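# Swap hard drive, power supply and blanking panel between stations

## Task

Complete three jobs in whatever order you like: (a) take the hard drive off the cart and set it lying flat on the anti-static mat on the work bench, entirely within the mat's borders; (b) carry the spare power supply (a slim steel box with a round fan on one end and gold contacts on the other) from the parts shelving to the work bench; (c) move the blanking panel from the work bench so it sits fully inside the empty bay of the parts shelving. No other item from the bench or shelving may end up on the floor. The hard drive breaks from even a small drop or a sharp knock, which counts as failure. The cart is movable. When finished, release everything and back the robot away. The robot must not topple or be left leaning, or the task fails. Loose objects may occasionally get nudged by something.

## Robot and tools

ROBOT. A Hello Robot Stretch 4, single arm: an omni-wheel base, a lift sliding on a vertical mast, an arm that telescopes forward, a three-joint wrist (yaw, pitch, roll) and a two-finger gripper. Height about 1.6 m; the base rim lies within 0.23 m of the base origin. Cameras: head_camera, head_left_camera, head_right_camera, wrist_camera.

FRAMES. Base frame: origin on the floor beneath the base centre, x ahead, y to the left, z up. hand_pose is reported in this frame (a point between the open fingertips); its printed value may be slightly off. Odometry frame is where the base frame was when the scene began. base_odometry counts wheel rotation, so slipping looks like travel; heading runs -3.142 to 3.142, positive leftward.

execute_actions. Argument "actions": a list holding exactly one action, or empty (empty just reports state and images). Optional "cameras": list of camera names or "all"; omitted/null means all, [] means none. An action contains:
- "base": exactly one key, each a relative offset from where the base last measured itself: translate_m (metres, forward positive, -2 to 2), strafe_m (metres sideways, left positive, -2 to 2), rotate_rad (radians turned in place, counter-clockwise positive, -3.2 to 3.2).
- "joints": absolute targets by name, each one number: lift_m 0 to 1.2 m; arm_m 0 to 0.55 m extension; wrist_yaw_rad -1.134 to 4.276 (0 straight ahead, positive left, 3.14 folded back, beyond 3.4 the arm may obstruct); wrist_pitch_rad -1.117 to 4.259 (0 level, 1.57 pointing down); wrist_roll_rad -1.117 to 4.259 (0 fingers level, positive turns clockwise viewed from behind); gripper_m -0.038 to 0.141 m fingertip gap (negative squeezes the fingers together). Out-of-range joint targets are clipped and noted; any other bad value or unknown key rejects the whole call.
- "pace": "slow", "default", "fast" or "max" (base up to 0.1/0.3/0.4/0.6 m/s and 1/2/3/4 rad/s; slower when lift is above 0.2, down to 0.3 m/s and 1 rad/s at 1.2).
- "contact_limits": {"arm_m": value from 0 (gentlest) to 0.75 (firmest)}, default 0.5; the arm halts when it pushes harder than this.
- Or, alone: {"end_of_arm": "enable_torque"} to restore wrist/gripper motors that shut off.
Base and joint motions in one action start together. One action lasts at most 15 s. Omitted joints or base may keep pushing toward earlier targets unseen. If a result reports a stop, any later motion, wait or finished_scene calls in the same reply are skipped.

wait: {"seconds": 0 to 10}; commands nothing, returns state and images.
zoom_image: {"camera": name, "region": [x0, y0, x1, y1]} in pixels of that camera's latest full image, top-left origin, at most 504 by 504.
finished_scene: {"scene": number}; ends the current scene irreversibly and reports success.

RESULT LINES. base_status and joint_status: "done"; "off_target" (stopped short, may still push); "contact_stop_at_<key>" (hit something; that part goes slack: a slack lift can sag under load, slack wheels can roll); "limit_stop_at_<name>"; "time_out"; "torque_fault" (a wrist motor maxed out and went limp; send enable_torque). "limit_stop_at_tilt" means a lean over 6 degrees: lift, arm and wheels go slack and refuse commands until it eases. "limit_stop_at_own_body" means a joint was about to strike the robot; moving away is allowed. on_its_own lists uncommanded effects; "held at" gives the held target. lidar_m: 12 distances in metres, 30-degree sectors, first straight ahead then counter-clockwise (4th left, 7th behind, 10th right); "-" means nothing seen or closer than 0.25 m; it misses glass, thin legs and much behind the robot, and sees tabletops. wrist_depth_mm: 7x7 grid of depths, 100 to 2000 mm, row by row from top left. turned_by_wheels vs turned_by_imu differing by over 0.1 rad suggests a collision or slip. base_tilt in degrees (forward/right positive, ~1.5 deg fixed bias). motor_effort: percent of max, positive toward higher joint values, peak in brackets, noisy; an effort at rest outside its normal range hints at load or contact. Wheel efforts positive mean turning right.

GRIPPING. Command gripper_m smaller than the object's width; squeezing tighter pulls the item toward the wrist by roughly a third of the shortfall. Neither the gripper reading nor "done" proves a grasp; a firm grip shows in gripper_m effort. Fingers pressed on a surface can jam: raise the lift.

CAUTIONS. Unfold at scene start with lift_m 0.4 and wrist_yaw_rad 0 together. Wrist pitched up (below -0.2) plus rolled (below -0.4 or above 4) risks self-collision. Level gripper loads over about 2 kg trip the wrist. With over 1 kg held and arm_m over 0.2, driving or turning (especially fast) can tip the robot; steady pushes with a high gripper or high contact limit can too. Lower the fragile hard drive gently; avoid drops, slams and strong pushes. The robot holds its last command while you think, and the scene keeps running.

Each tool is called after "Emit:" as name(argument=value, ...), one argument or row to a line, values as JSON.

## Session

Emit:
execute_actions(
  actions=[],
)

Scene clock: 0.00 s.
base_odometry: x=+0.000 y=+0.000 heading=+0.000 (m, m, rad; odometry frame)
turned_by_wheels: +0.000 (rad since the last result)
turned_by_imu: +0.000 (rad since the last result)
base_tilt: forward=-0.7 right=+0.8 (deg)
lidar_m: 1.01 1.70 1.65 2.18 1.54 1.45 1.18 2.06 2.30 1.90 1.09 1.01
base_status: not commanded
joint_positions: lift_m=+0.271 arm_m=-0.002 wrist_yaw_rad=+3.132 wrist_pitch_rad=-0.015 wrist_roll_rad=+0.016 gripper_m=+0.057
joint_status: not commanded
motor_effort: lift_m=+19 arm_m=+0 wrist_yaw_rad=+2 wrist_pitch_rad=-6 wrist_roll_rad=+0 gripper_m=-3 wheel_0=+0 wheel_1=+1 wheel_2=+0 (%)
hand_pose: x=-0.1185 y=+0.0901 z=+0.4541 quat_wxyz=(+0.005, +0.008, +0.008, +1.000) (m; base frame)
wrist_depth_mm: - 140 1808 1708 1537 1397 1255 / - 117 153 1756 1537 1366 1255 / - 125 163 1661 1537 1397 1281 / 141 141 290 1618 1537 1366 1255 / - - 1863 1618 1537 1397 1255 / 1397 1537 193 1464 196 1366 1255 / 976 976 1138 - 1118 1060 1138
pictures: head_camera, head_left_camera, head_right_camera, wrist_camera
Images, in order (width x height): head_camera 420x560, head_left_camera 420x672, head_right_camera 420x672, wrist_camera 616x392.

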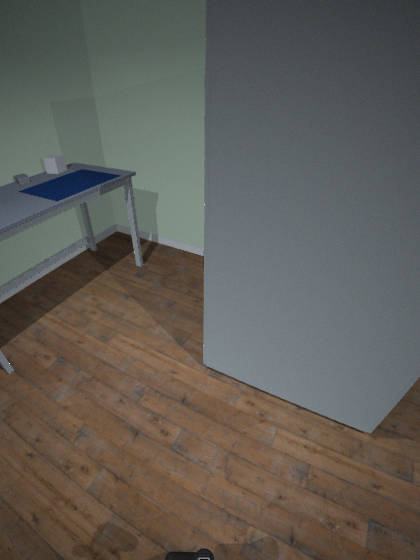

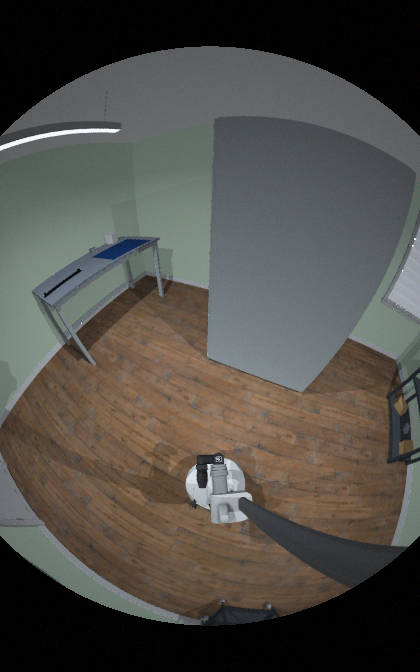

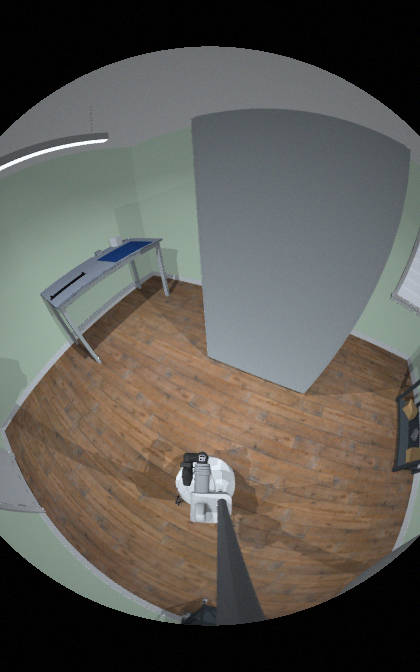

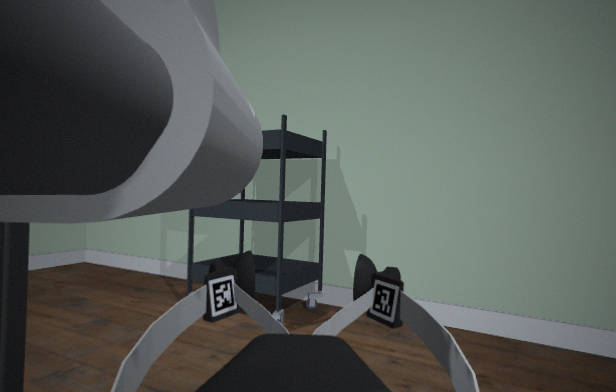

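Emit:
execute_actions(
  actions=[
    {"base":{"rotate_rad":-1.57},"joints":{"lift_m":0.4,"wrist_yaw_rad":0}},
  ],
  cameras=["head_camera","head_left_camera"],
)

Emit:
execute_actions(
  actions=[
    {"base":{"rotate_rad":-1.57},"joints":{"lift_m":0.9}},
  ],
)

Scene clock: 2.53 s.
base_odometry: x=+0.000 y=+0.000 heading=-1.570 (m, m, rad; odometry frame)
turned_by_wheels: -1.570 (rad since the last result)
turned_by_imu: -1.575 (rad since the last result)
base_tilt: forward=-0.6 right=+0.8 (deg)
lidar_m: 1.89 1.08 1.00 1.03 1.71 1.62 2.22 1.54 1.47 1.18 1.43 2.31
base_status: done
joint_positions: lift_m=+0.400 arm_m=-0.002 wrist_yaw_rad=+0.001 wrist_pitch_rad=-0.015 wrist_roll_rad=+0.016 gripper_m=+0.057
joint_status: all done
motor_effort: lift_m=+23(25) arm_m=+0(0) wrist_yaw_rad=+0(5) wrist_pitch_rad=-6(6) wrist_roll_rad=+2(2) gripper_m=-4(3) wheel_0=+0(8) wheel_1=+0(6) wheel_2=+0(4) (%)
hand_pose: x=+0.4577 y=-0.0872 z=+0.5823 quat_wxyz=(+1.000, +0.008, -0.008, +0.000) (m; base frame)
wrist_depth_mm: - - - - 1921 1863 1708 / - - - - - 1863 1708 / - - - - - 1863 1708 / - - - - - 1808 1708 / - - - - - 1921 1708 / 1863 1863 193 1808 196 1863 1708 / 1281 1229 1397 - 1366 1281 1430
pictures: head_camera, head_left_camera
Images, in order (width x height): head_camera 420x560, head_left_camera 420x672.

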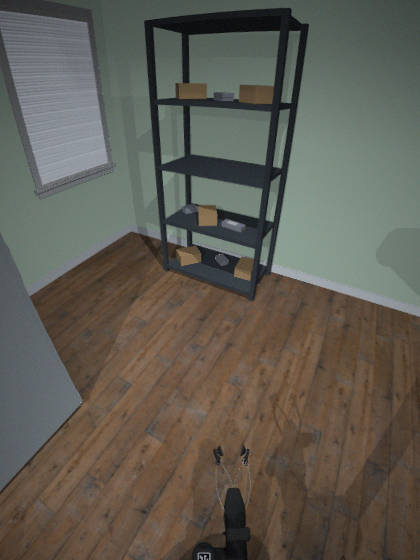

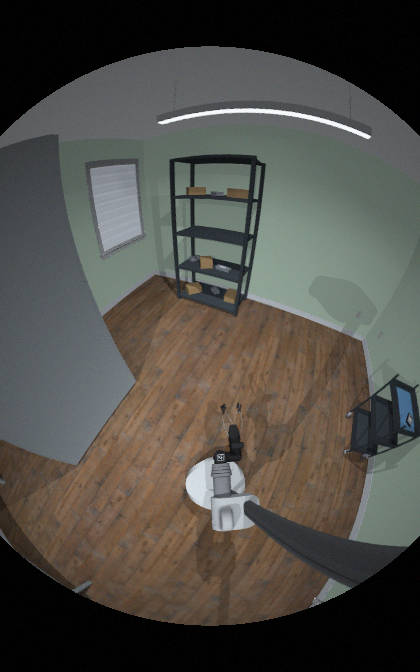

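Scene clock: 5.47 s.
base_odometry: x=+0.000 y=+0.000 heading=-3.140 (m, m, rad; odometry frame)
turned_by_wheels: -1.570 (rad since the last result)
turned_by_imu: -1.575 (rad since the last result)
base_tilt: forward=-0.6 right=+0.7 (deg)
lidar_m: 1.20 1.44 2.30 1.87 1.09 1.01 1.05 1.70 1.68 2.16 1.57 1.44
base_status: done
joint_positions: lift_m=+0.900 arm_m=-0.002 wrist_yaw_rad=+0.000 wrist_pitch_rad=-0.015 wrist_roll_rad=+0.016 gripper_m=+0.057
joint_status: all done
motor_effort: lift_m=+23(25) arm_m=+0(0) wrist_yaw_rad=+2(0) wrist_pitch_rad=-7(6) wrist_roll_rad=+0(2) gripper_m=-4(4) wheel_0=+1(6) wheel_1=+0(8) wheel_2=+0(8) (%)
hand_pose: x=+0.4576 y=-0.0874 z=+1.0823 quat_wxyz=(+1.000, +0.008, -0.008, +0.000) (m; base frame)
wrist_depth_mm: - 1863 1618 1397 1229 1118 1025 / - 1863 1576 1397 1255 1118 1025 / - 1863 1618 1397 1255 1118 1025 / - 1921 1618 1397 1229 1118 1025 / - 1863 1537 1366 1229 1118 1025 / - 1808 193 1308 196 1098 1025 / - 1756 1366 - 1205 1078 1025
pictures: head_camera, head_left_camera, head_right_camera, wrist_camera
Images, in order (width x height): head_camera 420x560, head_left_camera 420x672, head_right_camera 420x672, wrist_camera 616x392.

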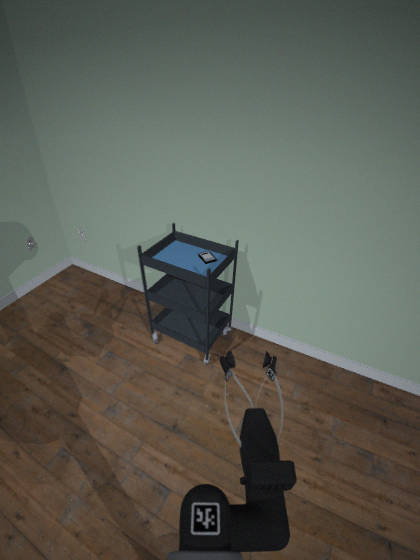

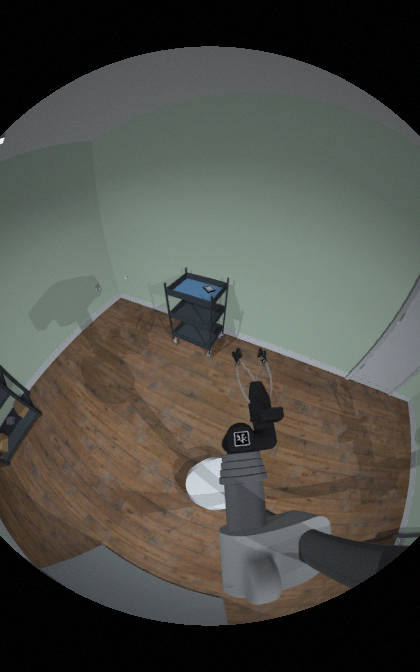

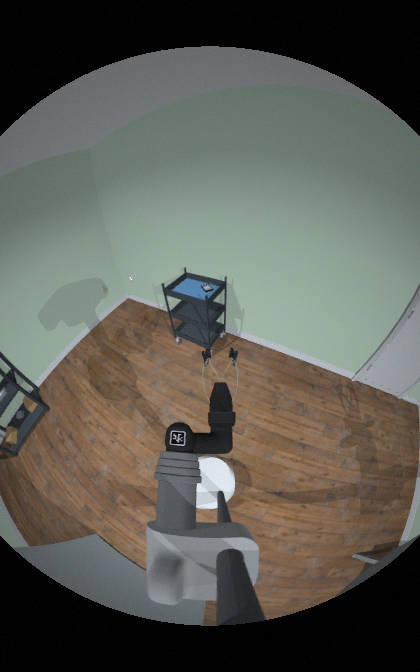

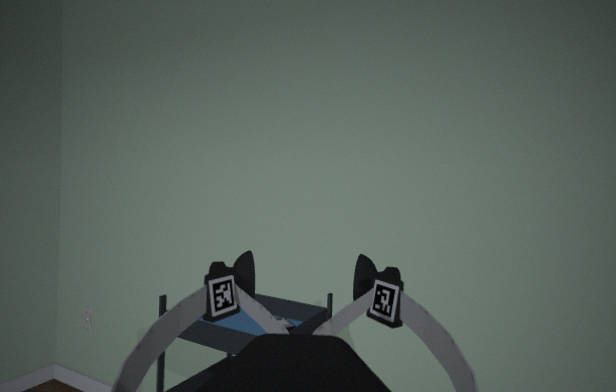

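Emit:
execute_actions(
  actions=[
    {"base":{"translate_m":0.75},"joints":{"lift_m":1.15,"wrist_pitch_rad":1.57,"gripper_m":0.14,"arm_m":0.3}},
  ],
  cameras=["head_camera","wrist_camera"],
)

Scene clock: 9.60 s.
base_odometry: x=-0.750 y=-0.002 heading=-3.140 (m, m, rad; odometry frame)
turned_by_wheels: +0.000 (rad since the last result)
turned_by_imu: -0.004 (rad since the last result)
base_tilt: forward=-0.6 right=+0.8 (deg)
lidar_m: 0.43 0.54 1.95 1.87 2.01 1.68 1.73 2.21 2.76 1.23 0.82 0.80
base_status: done
joint_positions: lift_m=+1.150 arm_m=+0.299 wrist_yaw_rad=+0.000 wrist_pitch_rad=+1.570 wrist_roll_rad=+0.016 gripper_m=+0.140
joint_status: all done
motor_effort: lift_m=+22(25) arm_m=+8(9) wrist_yaw_rad=+2(2) wrist_pitch_rad=+0(4) wrist_roll_rad=+5(2) gripper_m=-1(3) wheel_0=+0(5) wheel_1=-1(4) wheel_2=+2(12) (%)
hand_pose: x=+0.4698 y=-0.0874 z=+1.0395 quat_wxyz=(+0.707, +0.006, +0.707, -0.006) (m; base frame)
wrist_depth_mm: 591 591 591 585 647 544 466 / 597 591 591 591 917 699 569 / 1255 591 597 854 1229 960 723 / 1255 1255 597 1229 1229 1229 1008 / 1255 1255 1255 1255 1255 1255 1255 / 1255 1255 1042 1060 1255 1229 1255 / 1281 1281 1255 - 1255 1229 1255
pictures: head_camera, wrist_camera
Images, in order (width x height): head_camera 420x560, wrist_camera 616x392.

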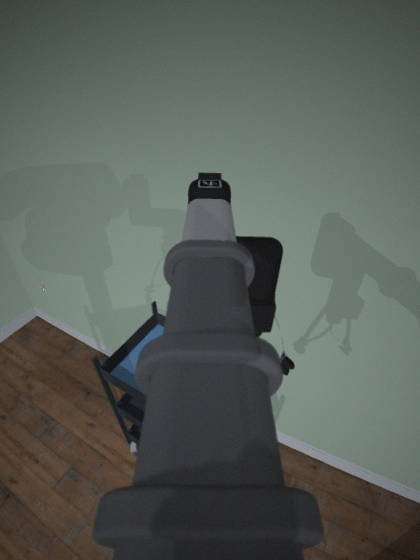

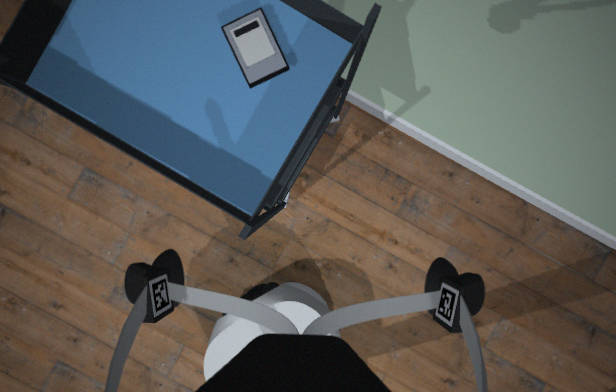

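Emit:
execute_actions(
  actions=[
    {"base":{"strafe_m":0.082},"joints":{"wrist_roll_rad":-0.43,"arm_m":0.49}},
  ],
  cameras=[],
)

Emit:
execute_actions(
  actions=[
    {"base":{"translate_m":0.1},"joints":{"lift_m":0.92}},
  ],
  cameras=["head_camera","wrist_camera"],
)

Scene clock: 11.40 s.
base_odometry: x=-0.750 y=-0.084 heading=-3.139 (m, m, rad; odometry frame)
turned_by_wheels: +0.000 (rad since the last result)
turned_by_imu: +0.000 (rad since the last result)
base_tilt: forward=-0.5 right=+0.8 (deg)
lidar_m: 0.44 0.64 1.87 1.81 1.89 1.64 1.70 2.32 2.83 1.29 0.89 0.64
base_status: done
joint_positions: lift_m=+1.150 arm_m=+0.489 wrist_yaw_rad=+0.000 wrist_pitch_rad=+1.570 wrist_roll_rad=-0.430 gripper_m=+0.140
joint_status: all done
motor_effort: lift_m=+22(22) arm_m=+8(9) wrist_yaw_rad=+2(2) wrist_pitch_rad=+1(1) wrist_roll_rad=+4(7) gripper_m=-2(0) wheel_0=+3(8) wheel_1=-1(9) wheel_2=+0(3) (%)
hand_pose: x=+0.6598 y=-0.0874 z=+1.0395 quat_wxyz=(+0.691, -0.151, +0.691, +0.151) (m; base frame)
wrist_depth_mm: 1229 1229 591 591 492 340 268 / 1255 597 591 591 603 392 303 / 1255 597 603 591 640 469 340 / 1255 1229 597 591 591 569 392 / 1281 1255 597 597 1160 707 462 / 1281 1138 603 597 1255 723 574 / 1281 1060 1042 - 1255 1255 741
pictures: none
No camera images: the call's "cameras" was empty. Leave "cameras" out to get every camera's image.

Scene clock: 13.43 s.
base_odometry: x=-0.850 y=-0.084 heading=-3.139 (m, m, rad; odometry frame)
turned_by_wheels: +0.000 (rad since the last result)
turned_by_imu: -0.001 (rad since the last result)
base_tilt: forward=-0.6 right=+0.8 (deg)
lidar_m: 0.34 0.47 1.84 1.82 1.82 1.74 1.78 2.36 2.86 1.15 0.78 0.45
base_status: done
joint_positions: lift_m=+0.920 arm_m=+0.489 wrist_yaw_rad=+0.000 wrist_pitch_rad=+1.570 wrist_roll_rad=-0.430 gripper_m=+0.140
joint_status: all done
motor_effort: lift_m=+15(21) arm_m=+8(8) wrist_yaw_rad=+2(2) wrist_pitch_rad=+1(1) wrist_roll_rad=+2(0) gripper_m=-1(1) wheel_0=+1(4) wheel_1=+1(6) wheel_2=+0(7) (%)
hand_pose: x=+0.6598 y=-0.0874 z=+0.8101 quat_wxyz=(+0.691, -0.151, +0.691, +0.151) (m; base frame)
wrist_depth_mm: 332 366 366 504 285 196 160 / 370 370 368 549 355 228 179 / 373 370 370 370 473 271 204 / 373 370 370 368 569 336 235 / 375 373 370 355 370 415 277 / 373 375 373 355 368 402 343 / 343 373 375 - 353 310 439
pictures: head_camera, wrist_camera
Images, in order (width x height): head_camera 420x560, wrist_camera 616x392.

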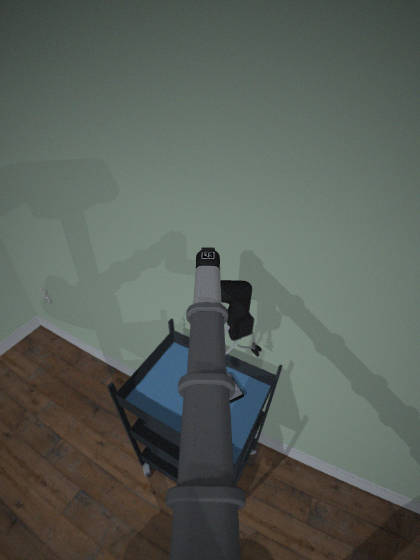

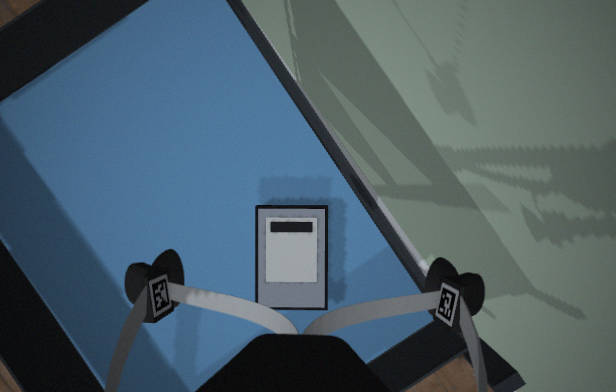

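Emit:
execute_actions(
  actions=[
    {"base":{"strafe_m":0.008},"joints":{"lift_m":0.80,"arm_m":0.472,"gripper_m":0.10}},
  ],
  cameras=["wrist_camera","head_right_camera"],
)

Scene clock: 15.10 s.
base_odometry: x=-0.850 y=-0.092 heading=-3.139 (m, m, rad; odometry frame)
turned_by_wheels: +0.000 (rad since the last result)
turned_by_imu: -0.001 (rad since the last result)
base_tilt: forward=-0.6 right=+0.8 (deg)
lidar_m: 0.33 0.49 1.82 1.83 1.83 1.72 1.78 2.37 2.89 1.16 0.79 0.35
base_status: done
joint_positions: lift_m=+0.800 arm_m=+0.473 wrist_yaw_rad=+0.000 wrist_pitch_rad=+1.570 wrist_roll_rad=-0.430 gripper_m=+0.100
joint_status: all done
motor_effort: lift_m=+15(14) arm_m=-7(8) wrist_yaw_rad=+3(2) wrist_pitch_rad=+0(0) wrist_roll_rad=+3(1) gripper_m=-3(2) wheel_0=+0(9) wheel_1=-1(7) wheel_2=+0(0) (%)
hand_pose: x=+0.6445 y=-0.0874 z=+0.6901 quat_wxyz=(+0.691, -0.151, +0.691, +0.151) (m; base frame)
wrist_depth_mm: 250 249 248 247 325 224 181 / 251 249 249 248 357 260 204 / 252 251 250 248 248 309 230 / 253 251 251 250 249 364 264 / 254 253 251 235 249 252 319 / 254 253 236 235 200 250 377 / 256 254 253 - 251 251 389
pictures: head_right_camera, wrist_camera
Images, in order (width x height): head_right_camera 420x672, wrist_camera 616x392.

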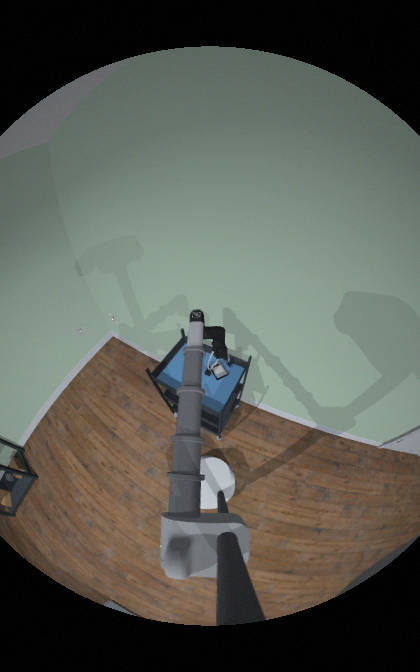

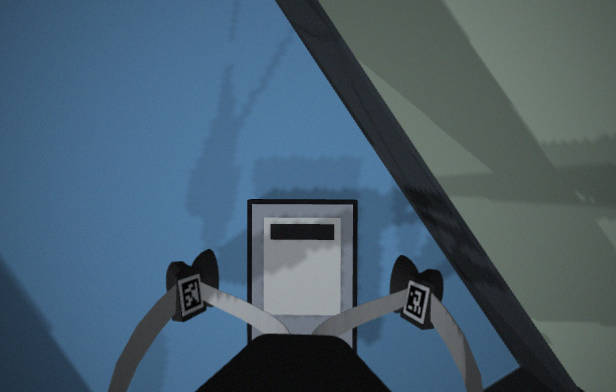

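Find the contact height slowly.

Emit:
execute_actions(
  actions=[
    {"joints":{"lift_m":0.78,"gripper_m":0.085},"pace":"slow"},
  ],
  cameras=["wrist_camera"],
)

Scene clock: 16.23 s.
base_odometry: x=-0.850 y=-0.092 heading=-3.139 (m, m, rad; odometry frame)
turned_by_wheels: +0.000 (rad since the last result)
turned_by_imu: +0.000 (rad since the last result)
base_tilt: forward=-0.6 right=+0.8 (deg)
lidar_m: 0.35 0.49 1.82 1.83 1.83 1.72 1.78 2.37 2.87 1.14 0.79 0.37
base_status: not commanded
joint_positions: lift_m=+0.791 arm_m=+0.473 wrist_yaw_rad=-0.001 wrist_pitch_rad=+1.572 wrist_roll_rad=-0.430 gripper_m=+0.085
joint_status: lift_m contact_stop (moved -0.009 of -0.020); the others done
on_its_own: lift_m is slack since a contact_stop (your +0.780 is given up)
motor_effort: lift_m=+16(15) arm_m=-7(8) wrist_yaw_rad=+3(4) wrist_pitch_rad=-5(14) wrist_roll_rad=+2(2) gripper_m=-8(9) wheel_0=+0(0) wheel_1=-1(1) wheel_2=+0(0) (%)
hand_pose: x=+0.6437 y=-0.0874 z=+0.6808 quat_wxyz=(+0.691, -0.150, +0.691, +0.151) (m; base frame)
wrist_depth_mm: 244 243 243 242 320 222 180 / 245 244 244 243 349 257 202 / 246 246 244 244 244 306 228 / 247 247 245 244 244 359 262 / 247 247 230 229 245 247 314 / 249 247 217 230 198 233 370 / 249 248 248 - 246 246 370
pictures: wrist_camera
Images, in order (width x height): wrist_camera 616x392.

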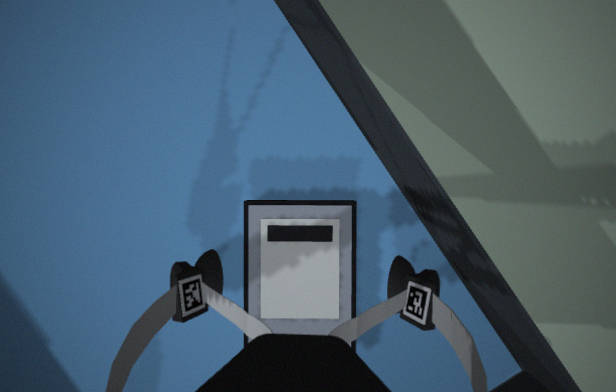

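Emit:
execute_actions(
  actions=[
    {"joints":{"lift_m":0.80},"pace":"slow"},
  ],
  cameras=[],
)

Emit:
execute_actions(
  actions=[
    {"joints":{"gripper_m":0.03},"pace":"slow"},
  ],
  cameras=["wrist_camera"],
)

Scene clock: 17.00 s.
base_odometry: x=-0.850 y=-0.092 heading=-3.139 (m, m, rad; odometry frame)
turned_by_wheels: +0.000 (rad since the last result)
turned_by_imu: +0.000 (rad since the last result)
base_tilt: forward=-0.6 right=+0.8 (deg)
lidar_m: 0.36 0.51 1.83 1.79 1.83 1.72 1.78 2.36 2.87 1.15 0.79 0.36
base_status: not commanded
joint_positions: lift_m=+0.800 arm_m=+0.473 wrist_yaw_rad=+0.000 wrist_pitch_rad=+1.570 wrist_roll_rad=-0.430 gripper_m=+0.085
joint_status: all done
motor_effort: lift_m=+23(23) arm_m=-7(7) wrist_yaw_rad=+3(4) wrist_pitch_rad=+1(4) wrist_roll_rad=+1(1) gripper_m=-3(7) wheel_0=+0(0) wheel_1=-1(2) wheel_2=+0(0) (%)
hand_pose: x=+0.6444 y=-0.0874 z=+0.6894 quat_wxyz=(+0.691, -0.151, +0.690, +0.151) (m; base frame)
wrist_depth_mm: 249 248 247 246 325 225 181 / 250 249 248 247 353 260 204 / 251 250 249 248 247 310 230 / 252 251 250 248 249 364 265 / 253 251 251 234 249 251 317 / 253 252 222 235 198 248 377 / 255 253 252 - 250 249 375
pictures: none
No camera images: the call's "cameras" was empty. Leave "cameras" out to get every camera's image.

Scene clock: 19.27 s.
base_odometry: x=-0.850 y=-0.092 heading=-3.139 (m, m, rad; odometry frame)
turned_by_wheels: +0.000 (rad since the last result)
turned_by_imu: -0.001 (rad since the last result)
base_tilt: forward=-0.7 right=+0.8 (deg)
lidar_m: 0.33 0.52 1.82 1.81 1.82 1.71 1.78 2.36 2.88 1.14 0.81 0.35
base_status: not commanded
joint_positions: lift_m=+0.800 arm_m=+0.473 wrist_yaw_rad=+0.000 wrist_pitch_rad=+1.570 wrist_roll_rad=-0.430 gripper_m=+0.031
joint_status: all done
motor_effort: lift_m=+24(23) arm_m=-7(7) wrist_yaw_rad=+3(2) wrist_pitch_rad=+0(0) wrist_roll_rad=+0(3) gripper_m=-23(24) wheel_0=+1(0) wheel_1=-1(1) wheel_2=+0(0) (%)
hand_pose: x=+0.6443 y=-0.0874 z=+0.6894 quat_wxyz=(+0.691, -0.151, +0.691, +0.151) (m; base frame)
wrist_depth_mm: 249 248 246 247 325 225 182 / 249 249 248 246 355 260 205 / 250 250 248 248 247 310 230 / 252 251 249 248 248 366 266 / 253 251 250 229 248 248 319 / 254 252 191 230 190 241 379 / 255 253 253 - 250 249 377
pictures: wrist_camera
Images, in order (width x height): wrist_camera 616x392.

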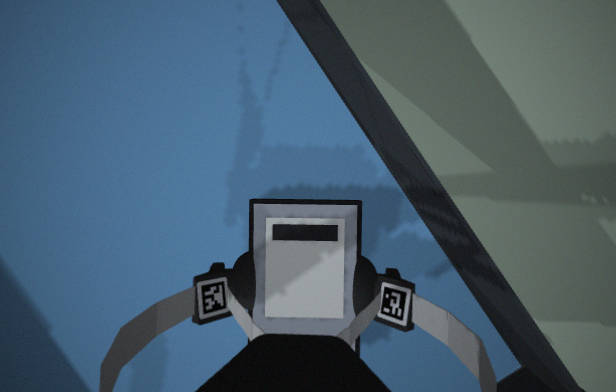

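Emit:
execute_actions(
  actions=[
    {"joints":{"lift_m":1.0}},
  ],
  cameras=["wrist_camera"],
)

Emit:
execute_actions(
  actions=[
    {"base":{"translate_m":-0.3},"joints":{"lift_m":1.15,"arm_m":0.0,"wrist_roll_rad":0}},
  ],
  cameras=[],
)

Emit:
execute_actions(
  actions=[
    {"base":{"rotate_rad":-2.03},"pace":"slow"},
  ],
  cameras=[],
)

Emit:
execute_actions(
  actions=[
    {"base":{"translate_m":1.5}},
  ],
)

Scene clock: 21.40 s.
base_odometry: x=-0.850 y=-0.092 heading=-3.139 (m, m, rad; odometry frame)
turned_by_wheels: +0.000 (rad since the last result)
turned_by_imu: -0.001 (rad since the last result)
base_tilt: forward=-0.6 right=+0.7 (deg)
lidar_m: 0.32 0.52 1.83 1.83 1.81 1.73 1.78 2.37 2.88 1.14 0.80 0.37
base_status: not commanded
joint_positions: lift_m=+1.000 arm_m=+0.473 wrist_yaw_rad=+0.000 wrist_pitch_rad=+1.570 wrist_roll_rad=-0.430 gripper_m=+0.031
joint_status: all done
motor_effort: lift_m=+24(25) arm_m=-7(7) wrist_yaw_rad=+3(2) wrist_pitch_rad=+0(1) wrist_roll_rad=-1(1) gripper_m=-24(24) wheel_0=+0(0) wheel_1=-1(1) wheel_2=+0(0) (%)
hand_pose: x=+0.6443 y=-0.0874 z=+0.8893 quat_wxyz=(+0.691, -0.151, +0.691, +0.151) (m; base frame)
wrist_depth_mm: 1098 427 445 554 327 225 182 / 433 449 445 525 407 260 204 / 449 449 449 445 530 310 231 / 449 449 449 445 597 387 266 / 449 452 449 230 445 508 319 / 1138 430 191 231 190 554 387 / 1118 424 455 - 1118 904 504
pictures: wrist_camera
Images, in order (width x height): wrist_camera 616x392.

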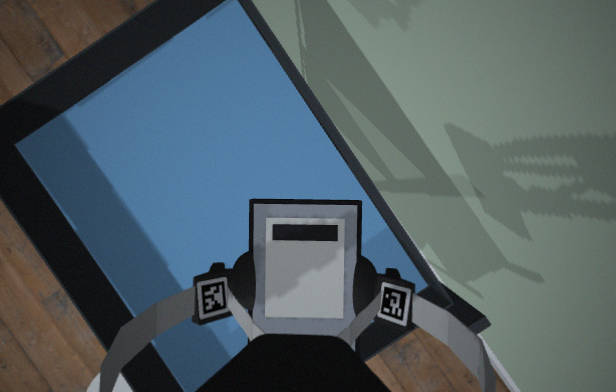

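Scene clock: 23.87 s.
base_odometry: x=-0.550 y=-0.091 heading=-3.140 (m, m, rad; odometry frame)
turned_by_wheels: +0.000 (rad since the last result)
turned_by_imu: +0.000 (rad since the last result)
base_tilt: forward=-0.6 right=+0.7 (deg)
lidar_m: 0.64 0.83 1.95 1.75 2.04 1.45 1.49 2.12 2.72 1.58 1.07 0.98
base_status: done
joint_positions: lift_m=+1.150 arm_m=+0.001 wrist_yaw_rad=+0.000 wrist_pitch_rad=+1.570 wrist_roll_rad=+0.000 gripper_m=+0.031
joint_status: all done
motor_effort: lift_m=+24(24) arm_m=-7(7) wrist_yaw_rad=+2(3) wrist_pitch_rad=+0(1) wrist_roll_rad=+3(9) gripper_m=-24(23) wheel_0=-1(5) wheel_1=-1(6) wheel_2=-2(9) (%)
hand_pose: x=+0.1724 y=-0.0874 z=+1.0393 quat_wxyz=(+0.707, +0.000, +0.707, +0.000) (m; base frame)
wrist_depth_mm: 1229 1229 1229 1229 1229 1229 1118 / 1229 1255 1229 1229 1229 1229 1229 / 1255 1255 1255 1255 1255 1255 1229 / 1255 1281 1255 1229 1255 1255 1229 / 1229 1255 1042 229 1255 1229 1255 / 1255 1255 191 230 190 1255 1229 / 1255 1255 1281 - 1281 1255 1255
pictures: none
No camera images: the call's "cameras" was empty. Leave "cameras" out to get every camera's image.

Scene clock: 27.17 s.
base_odometry: x=-0.550 y=-0.091 heading=+1.114 (m, m, rad; odometry frame)
turned_by_wheels: -2.030 (rad since the last result)
turned_by_imu: -2.036 (rad since the last result)
base_tilt: forward=-0.6 right=+0.7 (deg)
lidar_m: 2.73 1.42 1.03 0.81 0.64 0.89 1.95 1.79 2.23 1.47 1.56 2.08
base_status: done
joint_positions: lift_m=+1.150 arm_m=+0.001 wrist_yaw_rad=+0.000 wrist_pitch_rad=+1.570 wrist_roll_rad=+0.000 gripper_m=+0.031
joint_status: not commanded
motor_effort: lift_m=+24(24) arm_m=-8(7) wrist_yaw_rad=+3(3) wrist_pitch_rad=+0(0) wrist_roll_rad=+1(3) gripper_m=-22(25) wheel_0=+3(7) wheel_1=+2(4) wheel_2=+1(9) (%)
hand_pose: x=+0.1725 y=-0.0874 z=+1.0393 quat_wxyz=(+0.707, +0.000, +0.707, +0.000) (m; base frame)
wrist_depth_mm: 1255 1229 1229 1255 1229 1229 1205 / 1255 1229 1255 1255 1229 1255 1229 / 1229 1229 1229 1229 1229 1255 1229 / 1255 1255 1255 1229 1255 1255 1255 / 1281 1229 1042 230 1229 1255 1255 / 1255 1229 191 231 190 1255 1229 / 1138 1255 1255 - 1281 1255 1281
pictures: none
No camera images: the call's "cameras" was empty. Leave "cameras" out to get every camera's image.

Scene clock: 33.63 s.
base_odometry: x=+0.112 y=+1.255 heading=+1.114 (m, m, rad; odometry frame)
turned_by_wheels: +0.000 (rad since the last result)
turned_by_imu: -0.008 (rad since the last result)
base_tilt: forward=-0.6 right=+0.8 (deg)
lidar_m: 1.23 1.29 1.01 0.96 1.02 1.45 3.53 2.11 1.64 1.71 0.92 1.17
base_status: done
joint_positions: lift_m=+1.150 arm_m=+0.001 wrist_yaw_rad=+0.000 wrist_pitch_rad=+1.570 wrist_roll_rad=+0.000 gripper_m=+0.031
joint_status: not commanded
motor_effort: lift_m=+23(24) arm_m=-7(8) wrist_yaw_rad=+2(3) wrist_pitch_rad=+1(1) wrist_roll_rad=+3(0) gripper_m=-24(23) wheel_0=+0(5) wheel_1=+0(6) wheel_2=+0(8) (%)
hand_pose: x=+0.1725 y=-0.0874 z=+1.0394 quat_wxyz=(+0.707, +0.000, +0.707, +0.000) (m; base frame)
wrist_depth_mm: 1255 1255 1229 1205 1229 1229 1229 / 1229 1255 1229 1255 1229 1229 1229 / 1255 1255 1229 1229 1229 1255 1229 / 1281 1255 1229 1255 1229 1229 1229 / 1281 1255 1042 230 1229 1255 1255 / 1255 1255 191 231 190 1255 1255 / 1255 1255 1255 - 1255 1281 1255
pictures: head_camera, head_left_camera, head_right_camera, wrist_camera
Images, in order (width x height): head_camera 420x560, head_left_camera 420x672, head_right_camera 420x672, wrist_camera 616x392.

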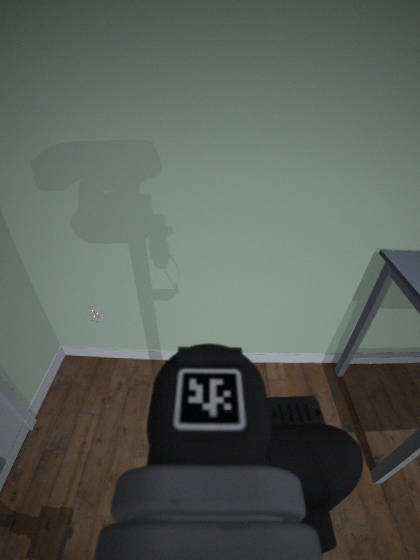

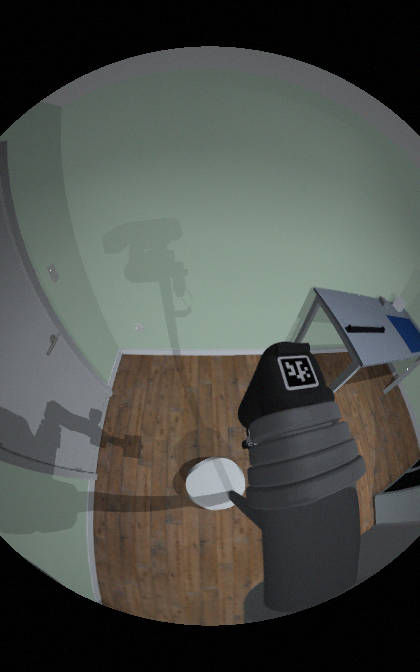

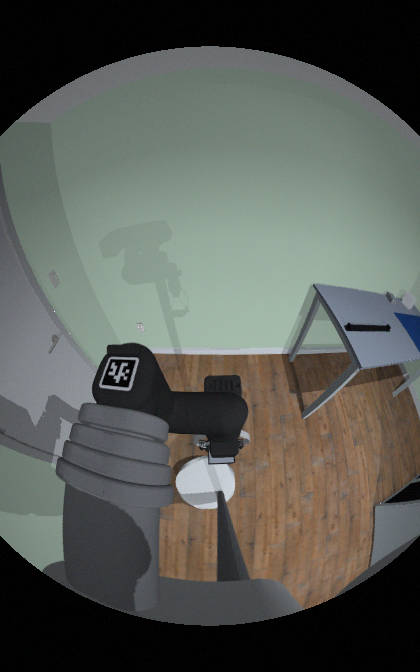

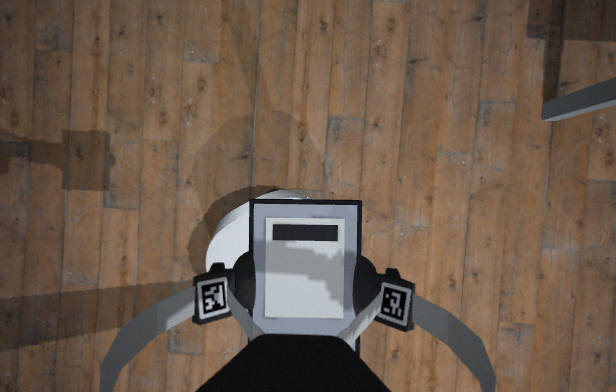

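Emit:
execute_actions(
  actions=[
    {"base":{"strafe_m":-1.8},"joints":{"lift_m":1.2}},
  ],
)

Scene clock: 41.03 s.
base_odometry: x=+1.727 y=+0.461 heading=+1.114 (m, m, rad; odometry frame)
turned_by_wheels: +0.000 (rad since the last result)
turned_by_imu: -0.006 (rad since the last result)
base_tilt: forward=-0.6 right=+0.7 (deg)
lidar_m: 0.39 0.45 0.61 2.77 2.90 0.60 0.59 0.64 0.89 0.93 0.60 0.43
base_status: done
joint_positions: lift_m=+1.200 arm_m=+0.001 wrist_yaw_rad=+0.000 wrist_pitch_rad=+1.570 wrist_roll_rad=+0.000 gripper_m=+0.031
joint_status: all done
motor_effort: lift_m=+23(23) arm_m=-7(8) wrist_yaw_rad=+3(2) wrist_pitch_rad=+1(1) wrist_roll_rad=+3(2) gripper_m=-22(23) wheel_0=+0(8) wheel_1=+1(9) wheel_2=+0(1) (%)
hand_pose: x=+0.1725 y=-0.0874 z=+1.0894 quat_wxyz=(+0.707, +0.000, +0.707, +0.000) (m; base frame)
wrist_depth_mm: 1308 1281 1281 1281 1281 1281 574 / 1281 1281 1281 1281 1281 1060 1182 / 1308 1308 1281 1308 1281 1281 1229 / 1308 1308 1281 1308 1281 1281 1205 / 1308 1308 1098 230 1281 1281 1205 / 1308 1308 191 231 190 1308 1182 / 1308 1308 1308 - 1336 1308 1182
pictures: head_camera, head_left_camera, head_right_camera, wrist_camera
Images, in order (width x height): head_camera 420x560, head_left_camera 420x672, head_right_camera 420x672, wrist_camera 616x392.

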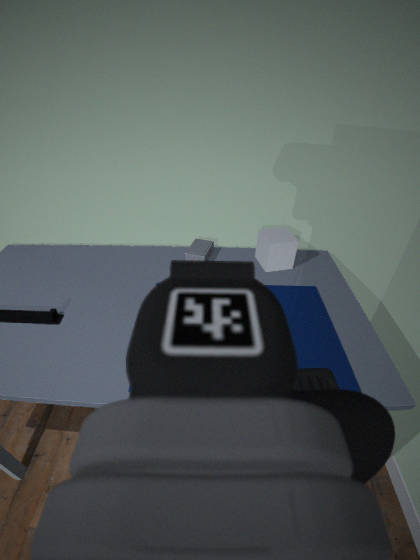

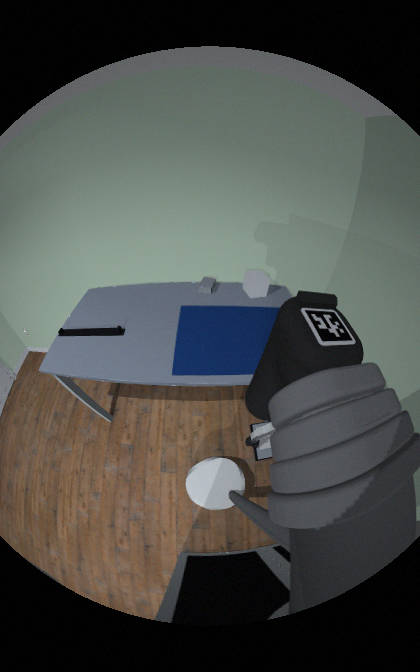

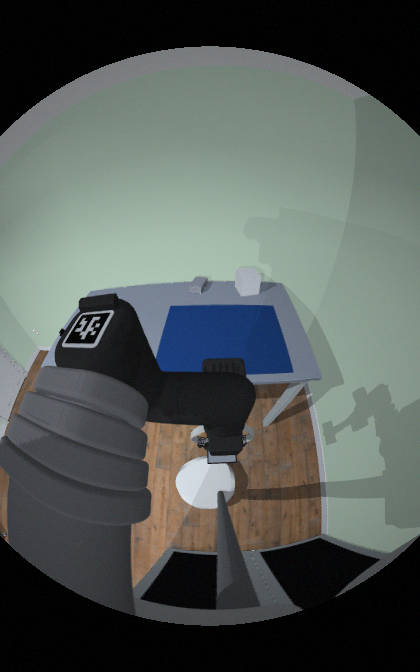

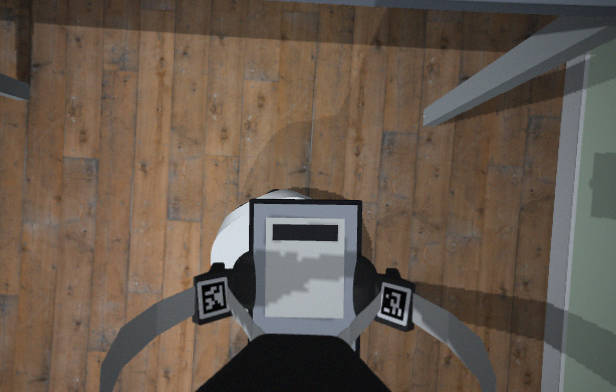

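Emit:
execute_actions(
  actions=[
    {"joints":{"arm_m":0.45}},
  ],
  cameras=["wrist_camera"],
)

Scene clock: 43.47 s.
base_odometry: x=+1.727 y=+0.461 heading=+1.114 (m, m, rad; odometry frame)
turned_by_wheels: +0.000 (rad since the last result)
turned_by_imu: -0.001 (rad since the last result)
base_tilt: forward=-0.6 right=+0.7 (deg)
lidar_m: 0.39 0.44 0.59 2.76 2.91 0.62 0.60 0.63 0.89 0.89 0.60 0.44
base_status: not commanded
joint_positions: lift_m=+1.200 arm_m=+0.449 wrist_yaw_rad=+0.000 wrist_pitch_rad=+1.570 wrist_roll_rad=+0.000 gripper_m=+0.031
joint_status: all done
motor_effort: lift_m=+23(23) arm_m=+7(7) wrist_yaw_rad=+1(1) wrist_pitch_rad=+1(2) wrist_roll_rad=+3(4) gripper_m=-22(25) wheel_0=+0(0) wheel_1=+1(1) wheel_2=+0(0) (%)
hand_pose: x=+0.6199 y=-0.0874 z=+1.0894 quat_wxyz=(+0.707, +0.000, +0.707, +0.000) (m; base frame)
wrist_depth_mm: 394 392 392 389 392 389 389 / 397 394 394 394 392 392 389 / 397 397 394 394 392 392 392 / 402 399 397 394 394 394 394 / 402 399 397 230 397 397 394 / 402 399 191 230 190 397 397 / 404 402 402 - 399 397 397
pictures: wrist_camera
Images, in order (width x height): wrist_camera 616x392.

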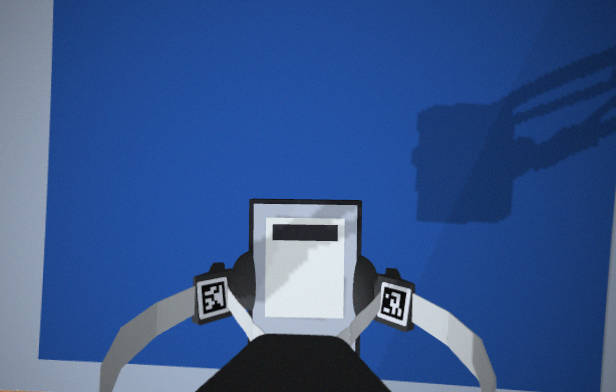

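Emit:
execute_actions(
  actions=[
    {"joints":{"lift_m":1.065}},
  ],
  cameras=[],
)

Scene clock: 45.17 s.
base_odometry: x=+1.727 y=+0.461 heading=+1.114 (m, m, rad; odometry frame)
turned_by_wheels: +0.000 (rad since the last result)
turned_by_imu: -0.001 (rad since the last result)
base_tilt: forward=-0.6 right=+0.8 (deg)
lidar_m: 0.41 0.44 0.59 2.75 2.92 0.62 0.61 0.64 0.91 0.91 0.60 0.45
base_status: not commanded
joint_positions: lift_m=+1.065 arm_m=+0.449 wrist_yaw_rad=+0.000 wrist_pitch_rad=+1.570 wrist_roll_rad=+0.000 gripper_m=+0.031
joint_status: all done
motor_effort: lift_m=+16(20) arm_m=+8(8) wrist_yaw_rad=+2(2) wrist_pitch_rad=+1(1) wrist_roll_rad=+1(3) gripper_m=-24(23) wheel_0=+0(0) wheel_1=+1(1) wheel_2=-1(0) (%)
hand_pose: x=+0.6198 y=-0.0874 z=+0.9550 quat_wxyz=(+0.707, +0.000, +0.707, +0.000) (m; base frame)
wrist_depth_mm: 260 260 259 259 259 258 257 / 260 260 259 259 259 258 259 / 263 263 260 262 260 259 259 / 264 263 263 262 262 262 260 / 265 264 263 230 263 263 262 / 266 265 191 230 190 264 263 / 266 266 266 - 265 264 264
pictures: none
No camera images: the call's "cameras" was empty. Leave "cameras" out to get every camera's image.

Emit:
execute_actions(
  actions=[
    {"joints":{"lift_m":1.051},"pace":"slow"},
  ],
  cameras=[],
)

Emit:
execute_actions(
  actions=[
    {"joints":{"gripper_m":0.09},"pace":"slow"},
  ],
  cameras=["wrist_camera"],
)

Emit:
execute_actions(
  actions=[
    {"joints":{"lift_m":1.2}},
  ],
  cameras=["wrist_camera"],
)

Emit:
execute_actions(
  actions=[
    {"base":{"strafe_m":0.8}},
  ],
  cameras=["wrist_camera","head_right_camera"],
)

Scene clock: 46.07 s.
base_odometry: x=+1.727 y=+0.461 heading=+1.114 (m, m, rad; odometry frame)
turned_by_wheels: +0.000 (rad since the last result)
turned_by_imu: +0.000 (rad since the last result)
base_tilt: forward=-0.6 right=+0.8 (deg)
lidar_m: 0.41 0.42 0.61 2.76 2.91 0.61 0.59 0.63 0.91 0.90 0.60 0.43
base_status: not commanded
joint_positions: lift_m=+1.051 arm_m=+0.449 wrist_yaw_rad=+0.000 wrist_pitch_rad=+1.570 wrist_roll_rad=+0.000 gripper_m=+0.031
joint_status: all done
motor_effort: lift_m=+16(16) arm_m=+8(8) wrist_yaw_rad=+1(1) wrist_pitch_rad=+1(0) wrist_roll_rad=+3(1) gripper_m=-23(24) wheel_0=+0(0) wheel_1=+1(1) wheel_2=+0(0) (%)
hand_pose: x=+0.6198 y=-0.0874 z=+0.9410 quat_wxyz=(+0.707, +0.000, +0.707, +0.000) (m; base frame)
wrist_depth_mm: 247 246 246 245 244 244 244 / 248 247 247 246 246 245 244 / 249 248 248 247 247 247 245 / 250 249 249 248 247 247 247 / 251 250 250 230 249 248 248 / 252 251 191 231 190 250 249 / 253 252 252 - 251 250 250
pictures: none
No camera images: the call's "cameras" was empty. Leave "cameras" out to get every camera's image.

Scene clock: 48.53 s.
base_odometry: x=+1.727 y=+0.461 heading=+1.114 (m, m, rad; odometry frame)
turned_by_wheels: +0.000 (rad since the last result)
turned_by_imu: -0.001 (rad since the last result)
base_tilt: forward=-0.7 right=+0.7 (deg)
lidar_m: 0.40 0.43 0.61 2.75 2.90 0.63 0.59 0.62 0.90 0.92 0.60 0.43
base_status: not commanded
joint_positions: lift_m=+1.051 arm_m=+0.449 wrist_yaw_rad=+0.000 wrist_pitch_rad=+1.570 wrist_roll_rad=+0.000 gripper_m=+0.090
joint_status: all done
motor_effort: lift_m=+15(15) arm_m=+8(8) wrist_yaw_rad=+1(2) wrist_pitch_rad=+0(1) wrist_roll_rad=+1(0) gripper_m=-3(24) wheel_0=+0(0) wheel_1=+2(1) wheel_2=-1(1) (%)
hand_pose: x=+0.6198 y=-0.0874 z=+0.9410 quat_wxyz=(+0.707, +0.000, +0.707, +0.000) (m; base frame)
wrist_depth_mm: 247 247 247 246 246 245 244 / 249 249 247 247 246 246 245 / 249 249 249 248 247 247 247 / 250 250 249 248 249 248 247 / 251 251 250 235 249 249 248 / 253 252 202 235 202 250 250 / 253 252 252 - 251 250 250
pictures: wrist_camera
Images, in order (width x height): wrist_camera 616x392.

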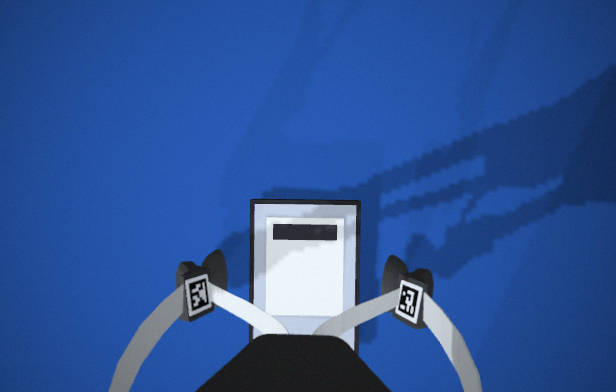

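Scene clock: 50.23 s.
base_odometry: x=+1.727 y=+0.461 heading=+1.114 (m, m, rad; odometry frame)
turned_by_wheels: +0.000 (rad since the last result)
turned_by_imu: -0.001 (rad since the last result)
base_tilt: forward=-0.6 right=+0.8 (deg)
lidar_m: 0.40 0.43 0.61 2.77 2.91 0.63 0.59 0.63 0.90 0.91 0.60 0.42
base_status: not commanded
joint_positions: lift_m=+1.200 arm_m=+0.449 wrist_yaw_rad=+0.000 wrist_pitch_rad=+1.570 wrist_roll_rad=+0.000 gripper_m=+0.090
joint_status: all done
motor_effort: lift_m=+23(23) arm_m=+8(8) wrist_yaw_rad=+2(1) wrist_pitch_rad=+0(0) wrist_roll_rad=+2(4) gripper_m=-1(3) wheel_0=+0(0) wheel_1=+1(1) wheel_2=+0(0) (%)
hand_pose: x=+0.6198 y=-0.0874 z=+1.0894 quat_wxyz=(+0.707, +0.000, +0.707, +0.000) (m; base frame)
wrist_depth_mm: 394 392 392 392 389 389 389 / 397 394 392 394 392 392 389 / 397 397 394 394 394 392 392 / 399 397 397 394 394 394 394 / 402 399 399 384 397 397 397 / 402 402 202 397 202 399 397 / 404 402 402 - 399 399 399
pictures: wrist_camera
Images, in order (width x height): wrist_camera 616x392.

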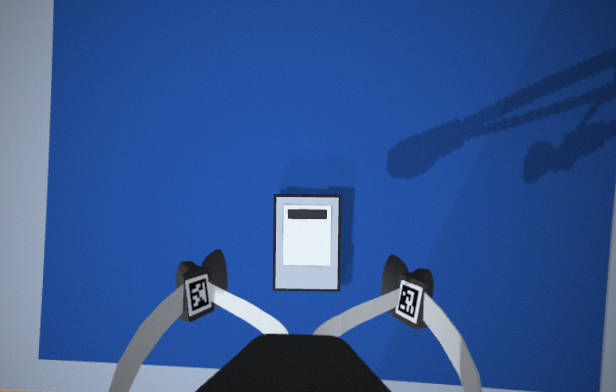

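Scene clock: 54.23 s.
base_odometry: x=+1.009 y=+0.814 heading=+1.114 (m, m, rad; odometry frame)
turned_by_wheels: +0.000 (rad since the last result)
turned_by_imu: +0.001 (rad since the last result)
base_tilt: forward=-0.6 right=+0.7 (deg)
lidar_m: 0.41 0.43 1.77 1.96 2.09 2.34 3.58 0.78 0.90 1.74 0.63 0.45
base_status: done
joint_positions: lift_m=+1.200 arm_m=+0.449 wrist_yaw_rad=+0.000 wrist_pitch_rad=+1.570 wrist_roll_rad=+0.000 gripper_m=+0.090
joint_status: not commanded
motor_effort: lift_m=+22(23) arm_m=+8(7) wrist_yaw_rad=+1(2) wrist_pitch_rad=+1(0) wrist_roll_rad=+2(2) gripper_m=-2(3) wheel_0=+1(10) wheel_1=+0(8) wheel_2=+0(0) (%)
hand_pose: x=+0.6198 y=-0.0874 z=+1.0895 quat_wxyz=(+0.707, +0.000, +0.707, +0.000) (m; base frame)
wrist_depth_mm: 1281 394 394 397 392 392 392 / 1308 397 397 394 394 392 392 / 1308 394 394 394 394 392 394 / 1308 399 399 399 397 394 394 / 1336 402 402 399 397 399 397 / 1308 404 202 399 202 399 402 / 1336 404 402 - 402 399 402
pictures: head_right_camera, wrist_camera
Images, in order (width x height): head_right_camera 420x672, wrist_camera 616x392.

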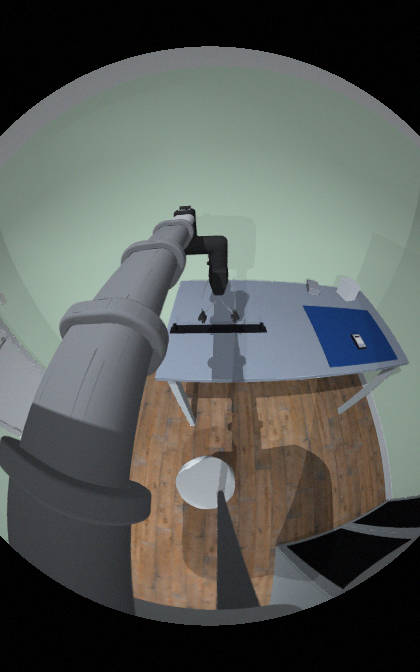

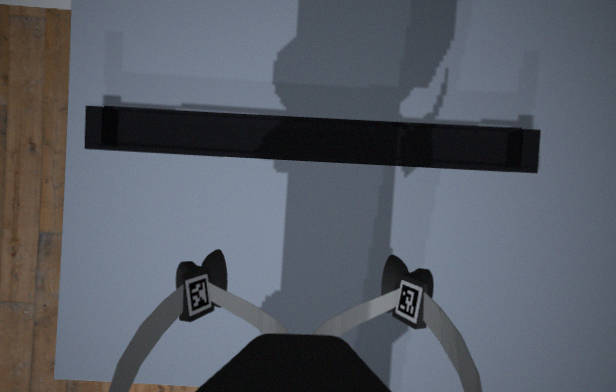

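Emit:
execute_actions(
  actions=[
    {"base":{"translate_m":0.06},"joints":{"arm_m":0.5,"wrist_roll_rad":1.62,"lift_m":1.1}},
  ],
  cameras=["wrist_camera"],
)

Scene clock: 55.87 s.
base_odometry: x=+1.035 y=+0.868 heading=+1.114 (m, m, rad; odometry frame)
turned_by_wheels: +0.000 (rad since the last result)
turned_by_imu: -0.001 (rad since the last result)
base_tilt: forward=-0.6 right=+0.7 (deg)
lidar_m: 0.36 0.38 1.65 1.95 2.09 2.36 3.20 0.87 0.99 1.72 0.55 0.39
base_status: done
joint_positions: lift_m=+1.100 arm_m=+0.499 wrist_yaw_rad=+0.000 wrist_pitch_rad=+1.570 wrist_roll_rad=+1.620 gripper_m=+0.090
joint_status: all done
motor_effort: lift_m=+15(21) arm_m=+8(8) wrist_yaw_rad=+2(2) wrist_pitch_rad=+0(0) wrist_roll_rad=+2(11) gripper_m=-1(2) wheel_0=+1(1) wheel_1=+1(5) wheel_2=+1(8) (%)
hand_pose: x=+0.6698 y=-0.0874 z=+0.9901 quat_wxyz=(+0.488, +0.512, +0.487, -0.512) (m; base frame)
wrist_depth_mm: 296 297 298 296 301 301 301 / 297 297 298 297 300 301 303 / 297 298 300 297 301 303 304 / 297 298 300 297 301 303 304 / 298 298 300 297 301 303 303 / 298 298 202 298 202 303 304 / 298 298 300 - 303 304 304
pictures: wrist_camera
Images, in order (width x height): wrist_camera 616x392.

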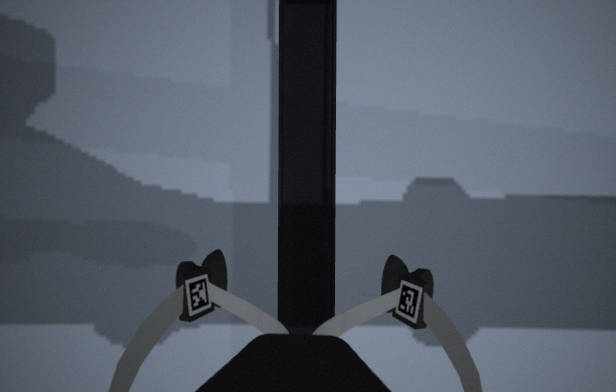

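Emit:
execute_actions(
  actions=[
    {"joints":{"lift_m":1.052,"gripper_m":0.065}},
  ],
  cameras=[],
)

Emit:
execute_actions(
  actions=[
    {"joints":{"gripper_m":0.005}},
  ],
  cameras=["wrist_camera"],
)

Scene clock: 57.07 s.
base_odometry: x=+1.035 y=+0.868 heading=+1.114 (m, m, rad; odometry frame)
turned_by_wheels: +0.000 (rad since the last result)
turned_by_imu: +0.000 (rad since the last result)
base_tilt: forward=-0.6 right=+0.7 (deg)
lidar_m: 0.36 0.38 1.71 1.95 2.08 2.39 3.22 0.83 1.00 1.71 0.53 0.38
base_status: not commanded
joint_positions: lift_m=+1.052 arm_m=+0.499 wrist_yaw_rad=+0.000 wrist_pitch_rad=+1.570 wrist_roll_rad=+1.620 gripper_m=+0.065
joint_status: all done
motor_effort: lift_m=+15(15) arm_m=+8(8) wrist_yaw_rad=+2(1) wrist_pitch_rad=+1(0) wrist_roll_rad=+4(3) gripper_m=-4(3) wheel_0=+1(1) wheel_1=+1(1) wheel_2=+1(0) (%)
hand_pose: x=+0.6698 y=-0.0874 z=+0.9421 quat_wxyz=(+0.488, +0.512, +0.487, -0.512) (m; base frame)
wrist_depth_mm: 249 250 250 250 253 253 254 / 250 250 251 250 253 254 255 / 249 250 251 250 253 254 255 / 250 251 252 250 254 254 255 / 250 251 252 250 253 255 255 / 250 252 203 252 195 255 255 / 251 251 252 - 254 256 256
pictures: none
No camera images: the call's "cameras" was empty. Leave "cameras" out to get every camera's image.

Scene clock: 58.47 s.
base_odometry: x=+1.035 y=+0.868 heading=+1.114 (m, m, rad; odometry frame)
turned_by_wheels: +0.000 (rad since the last result)
turned_by_imu: +0.000 (rad since the last result)
base_tilt: forward=-0.6 right=+0.8 (deg)
lidar_m: 0.36 0.39 1.70 1.96 2.07 2.40 3.25 0.85 0.96 1.71 0.54 0.39
base_status: not commanded
joint_positions: lift_m=+1.052 arm_m=+0.499 wrist_yaw_rad=+0.000 wrist_pitch_rad=+1.570 wrist_roll_rad=+1.620 gripper_m=+0.006
joint_status: all done
motor_effort: lift_m=+15(15) arm_m=+8(8) wrist_yaw_rad=+2(2) wrist_pitch_rad=+0(0) wrist_roll_rad=+1(2) gripper_m=-23(23) wheel_0=+1(1) wheel_1=+1(1) wheel_2=+1(0) (%)
hand_pose: x=+0.6698 y=-0.0874 z=+0.9421 quat_wxyz=(+0.488, +0.512, +0.487, -0.512) (m; base frame)
wrist_depth_mm: 248 250 250 244 252 254 254 / 250 250 252 244 253 254 254 / 250 250 251 244 253 253 254 / 250 250 252 244 253 254 255 / 251 251 252 245 254 254 255 / 251 251 187 245 186 255 255 / 251 251 253 - 255 255 256
pictures: wrist_camera
Images, in order (width x height): wrist_camera 616x392.

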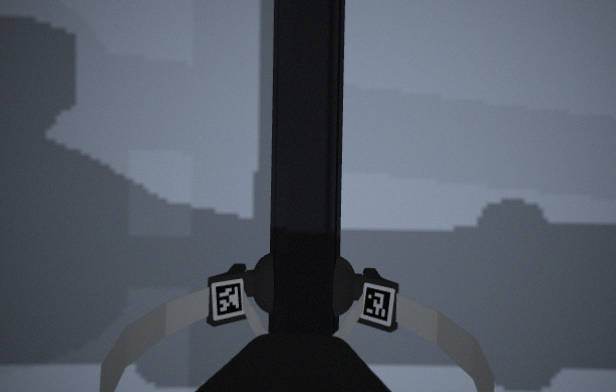

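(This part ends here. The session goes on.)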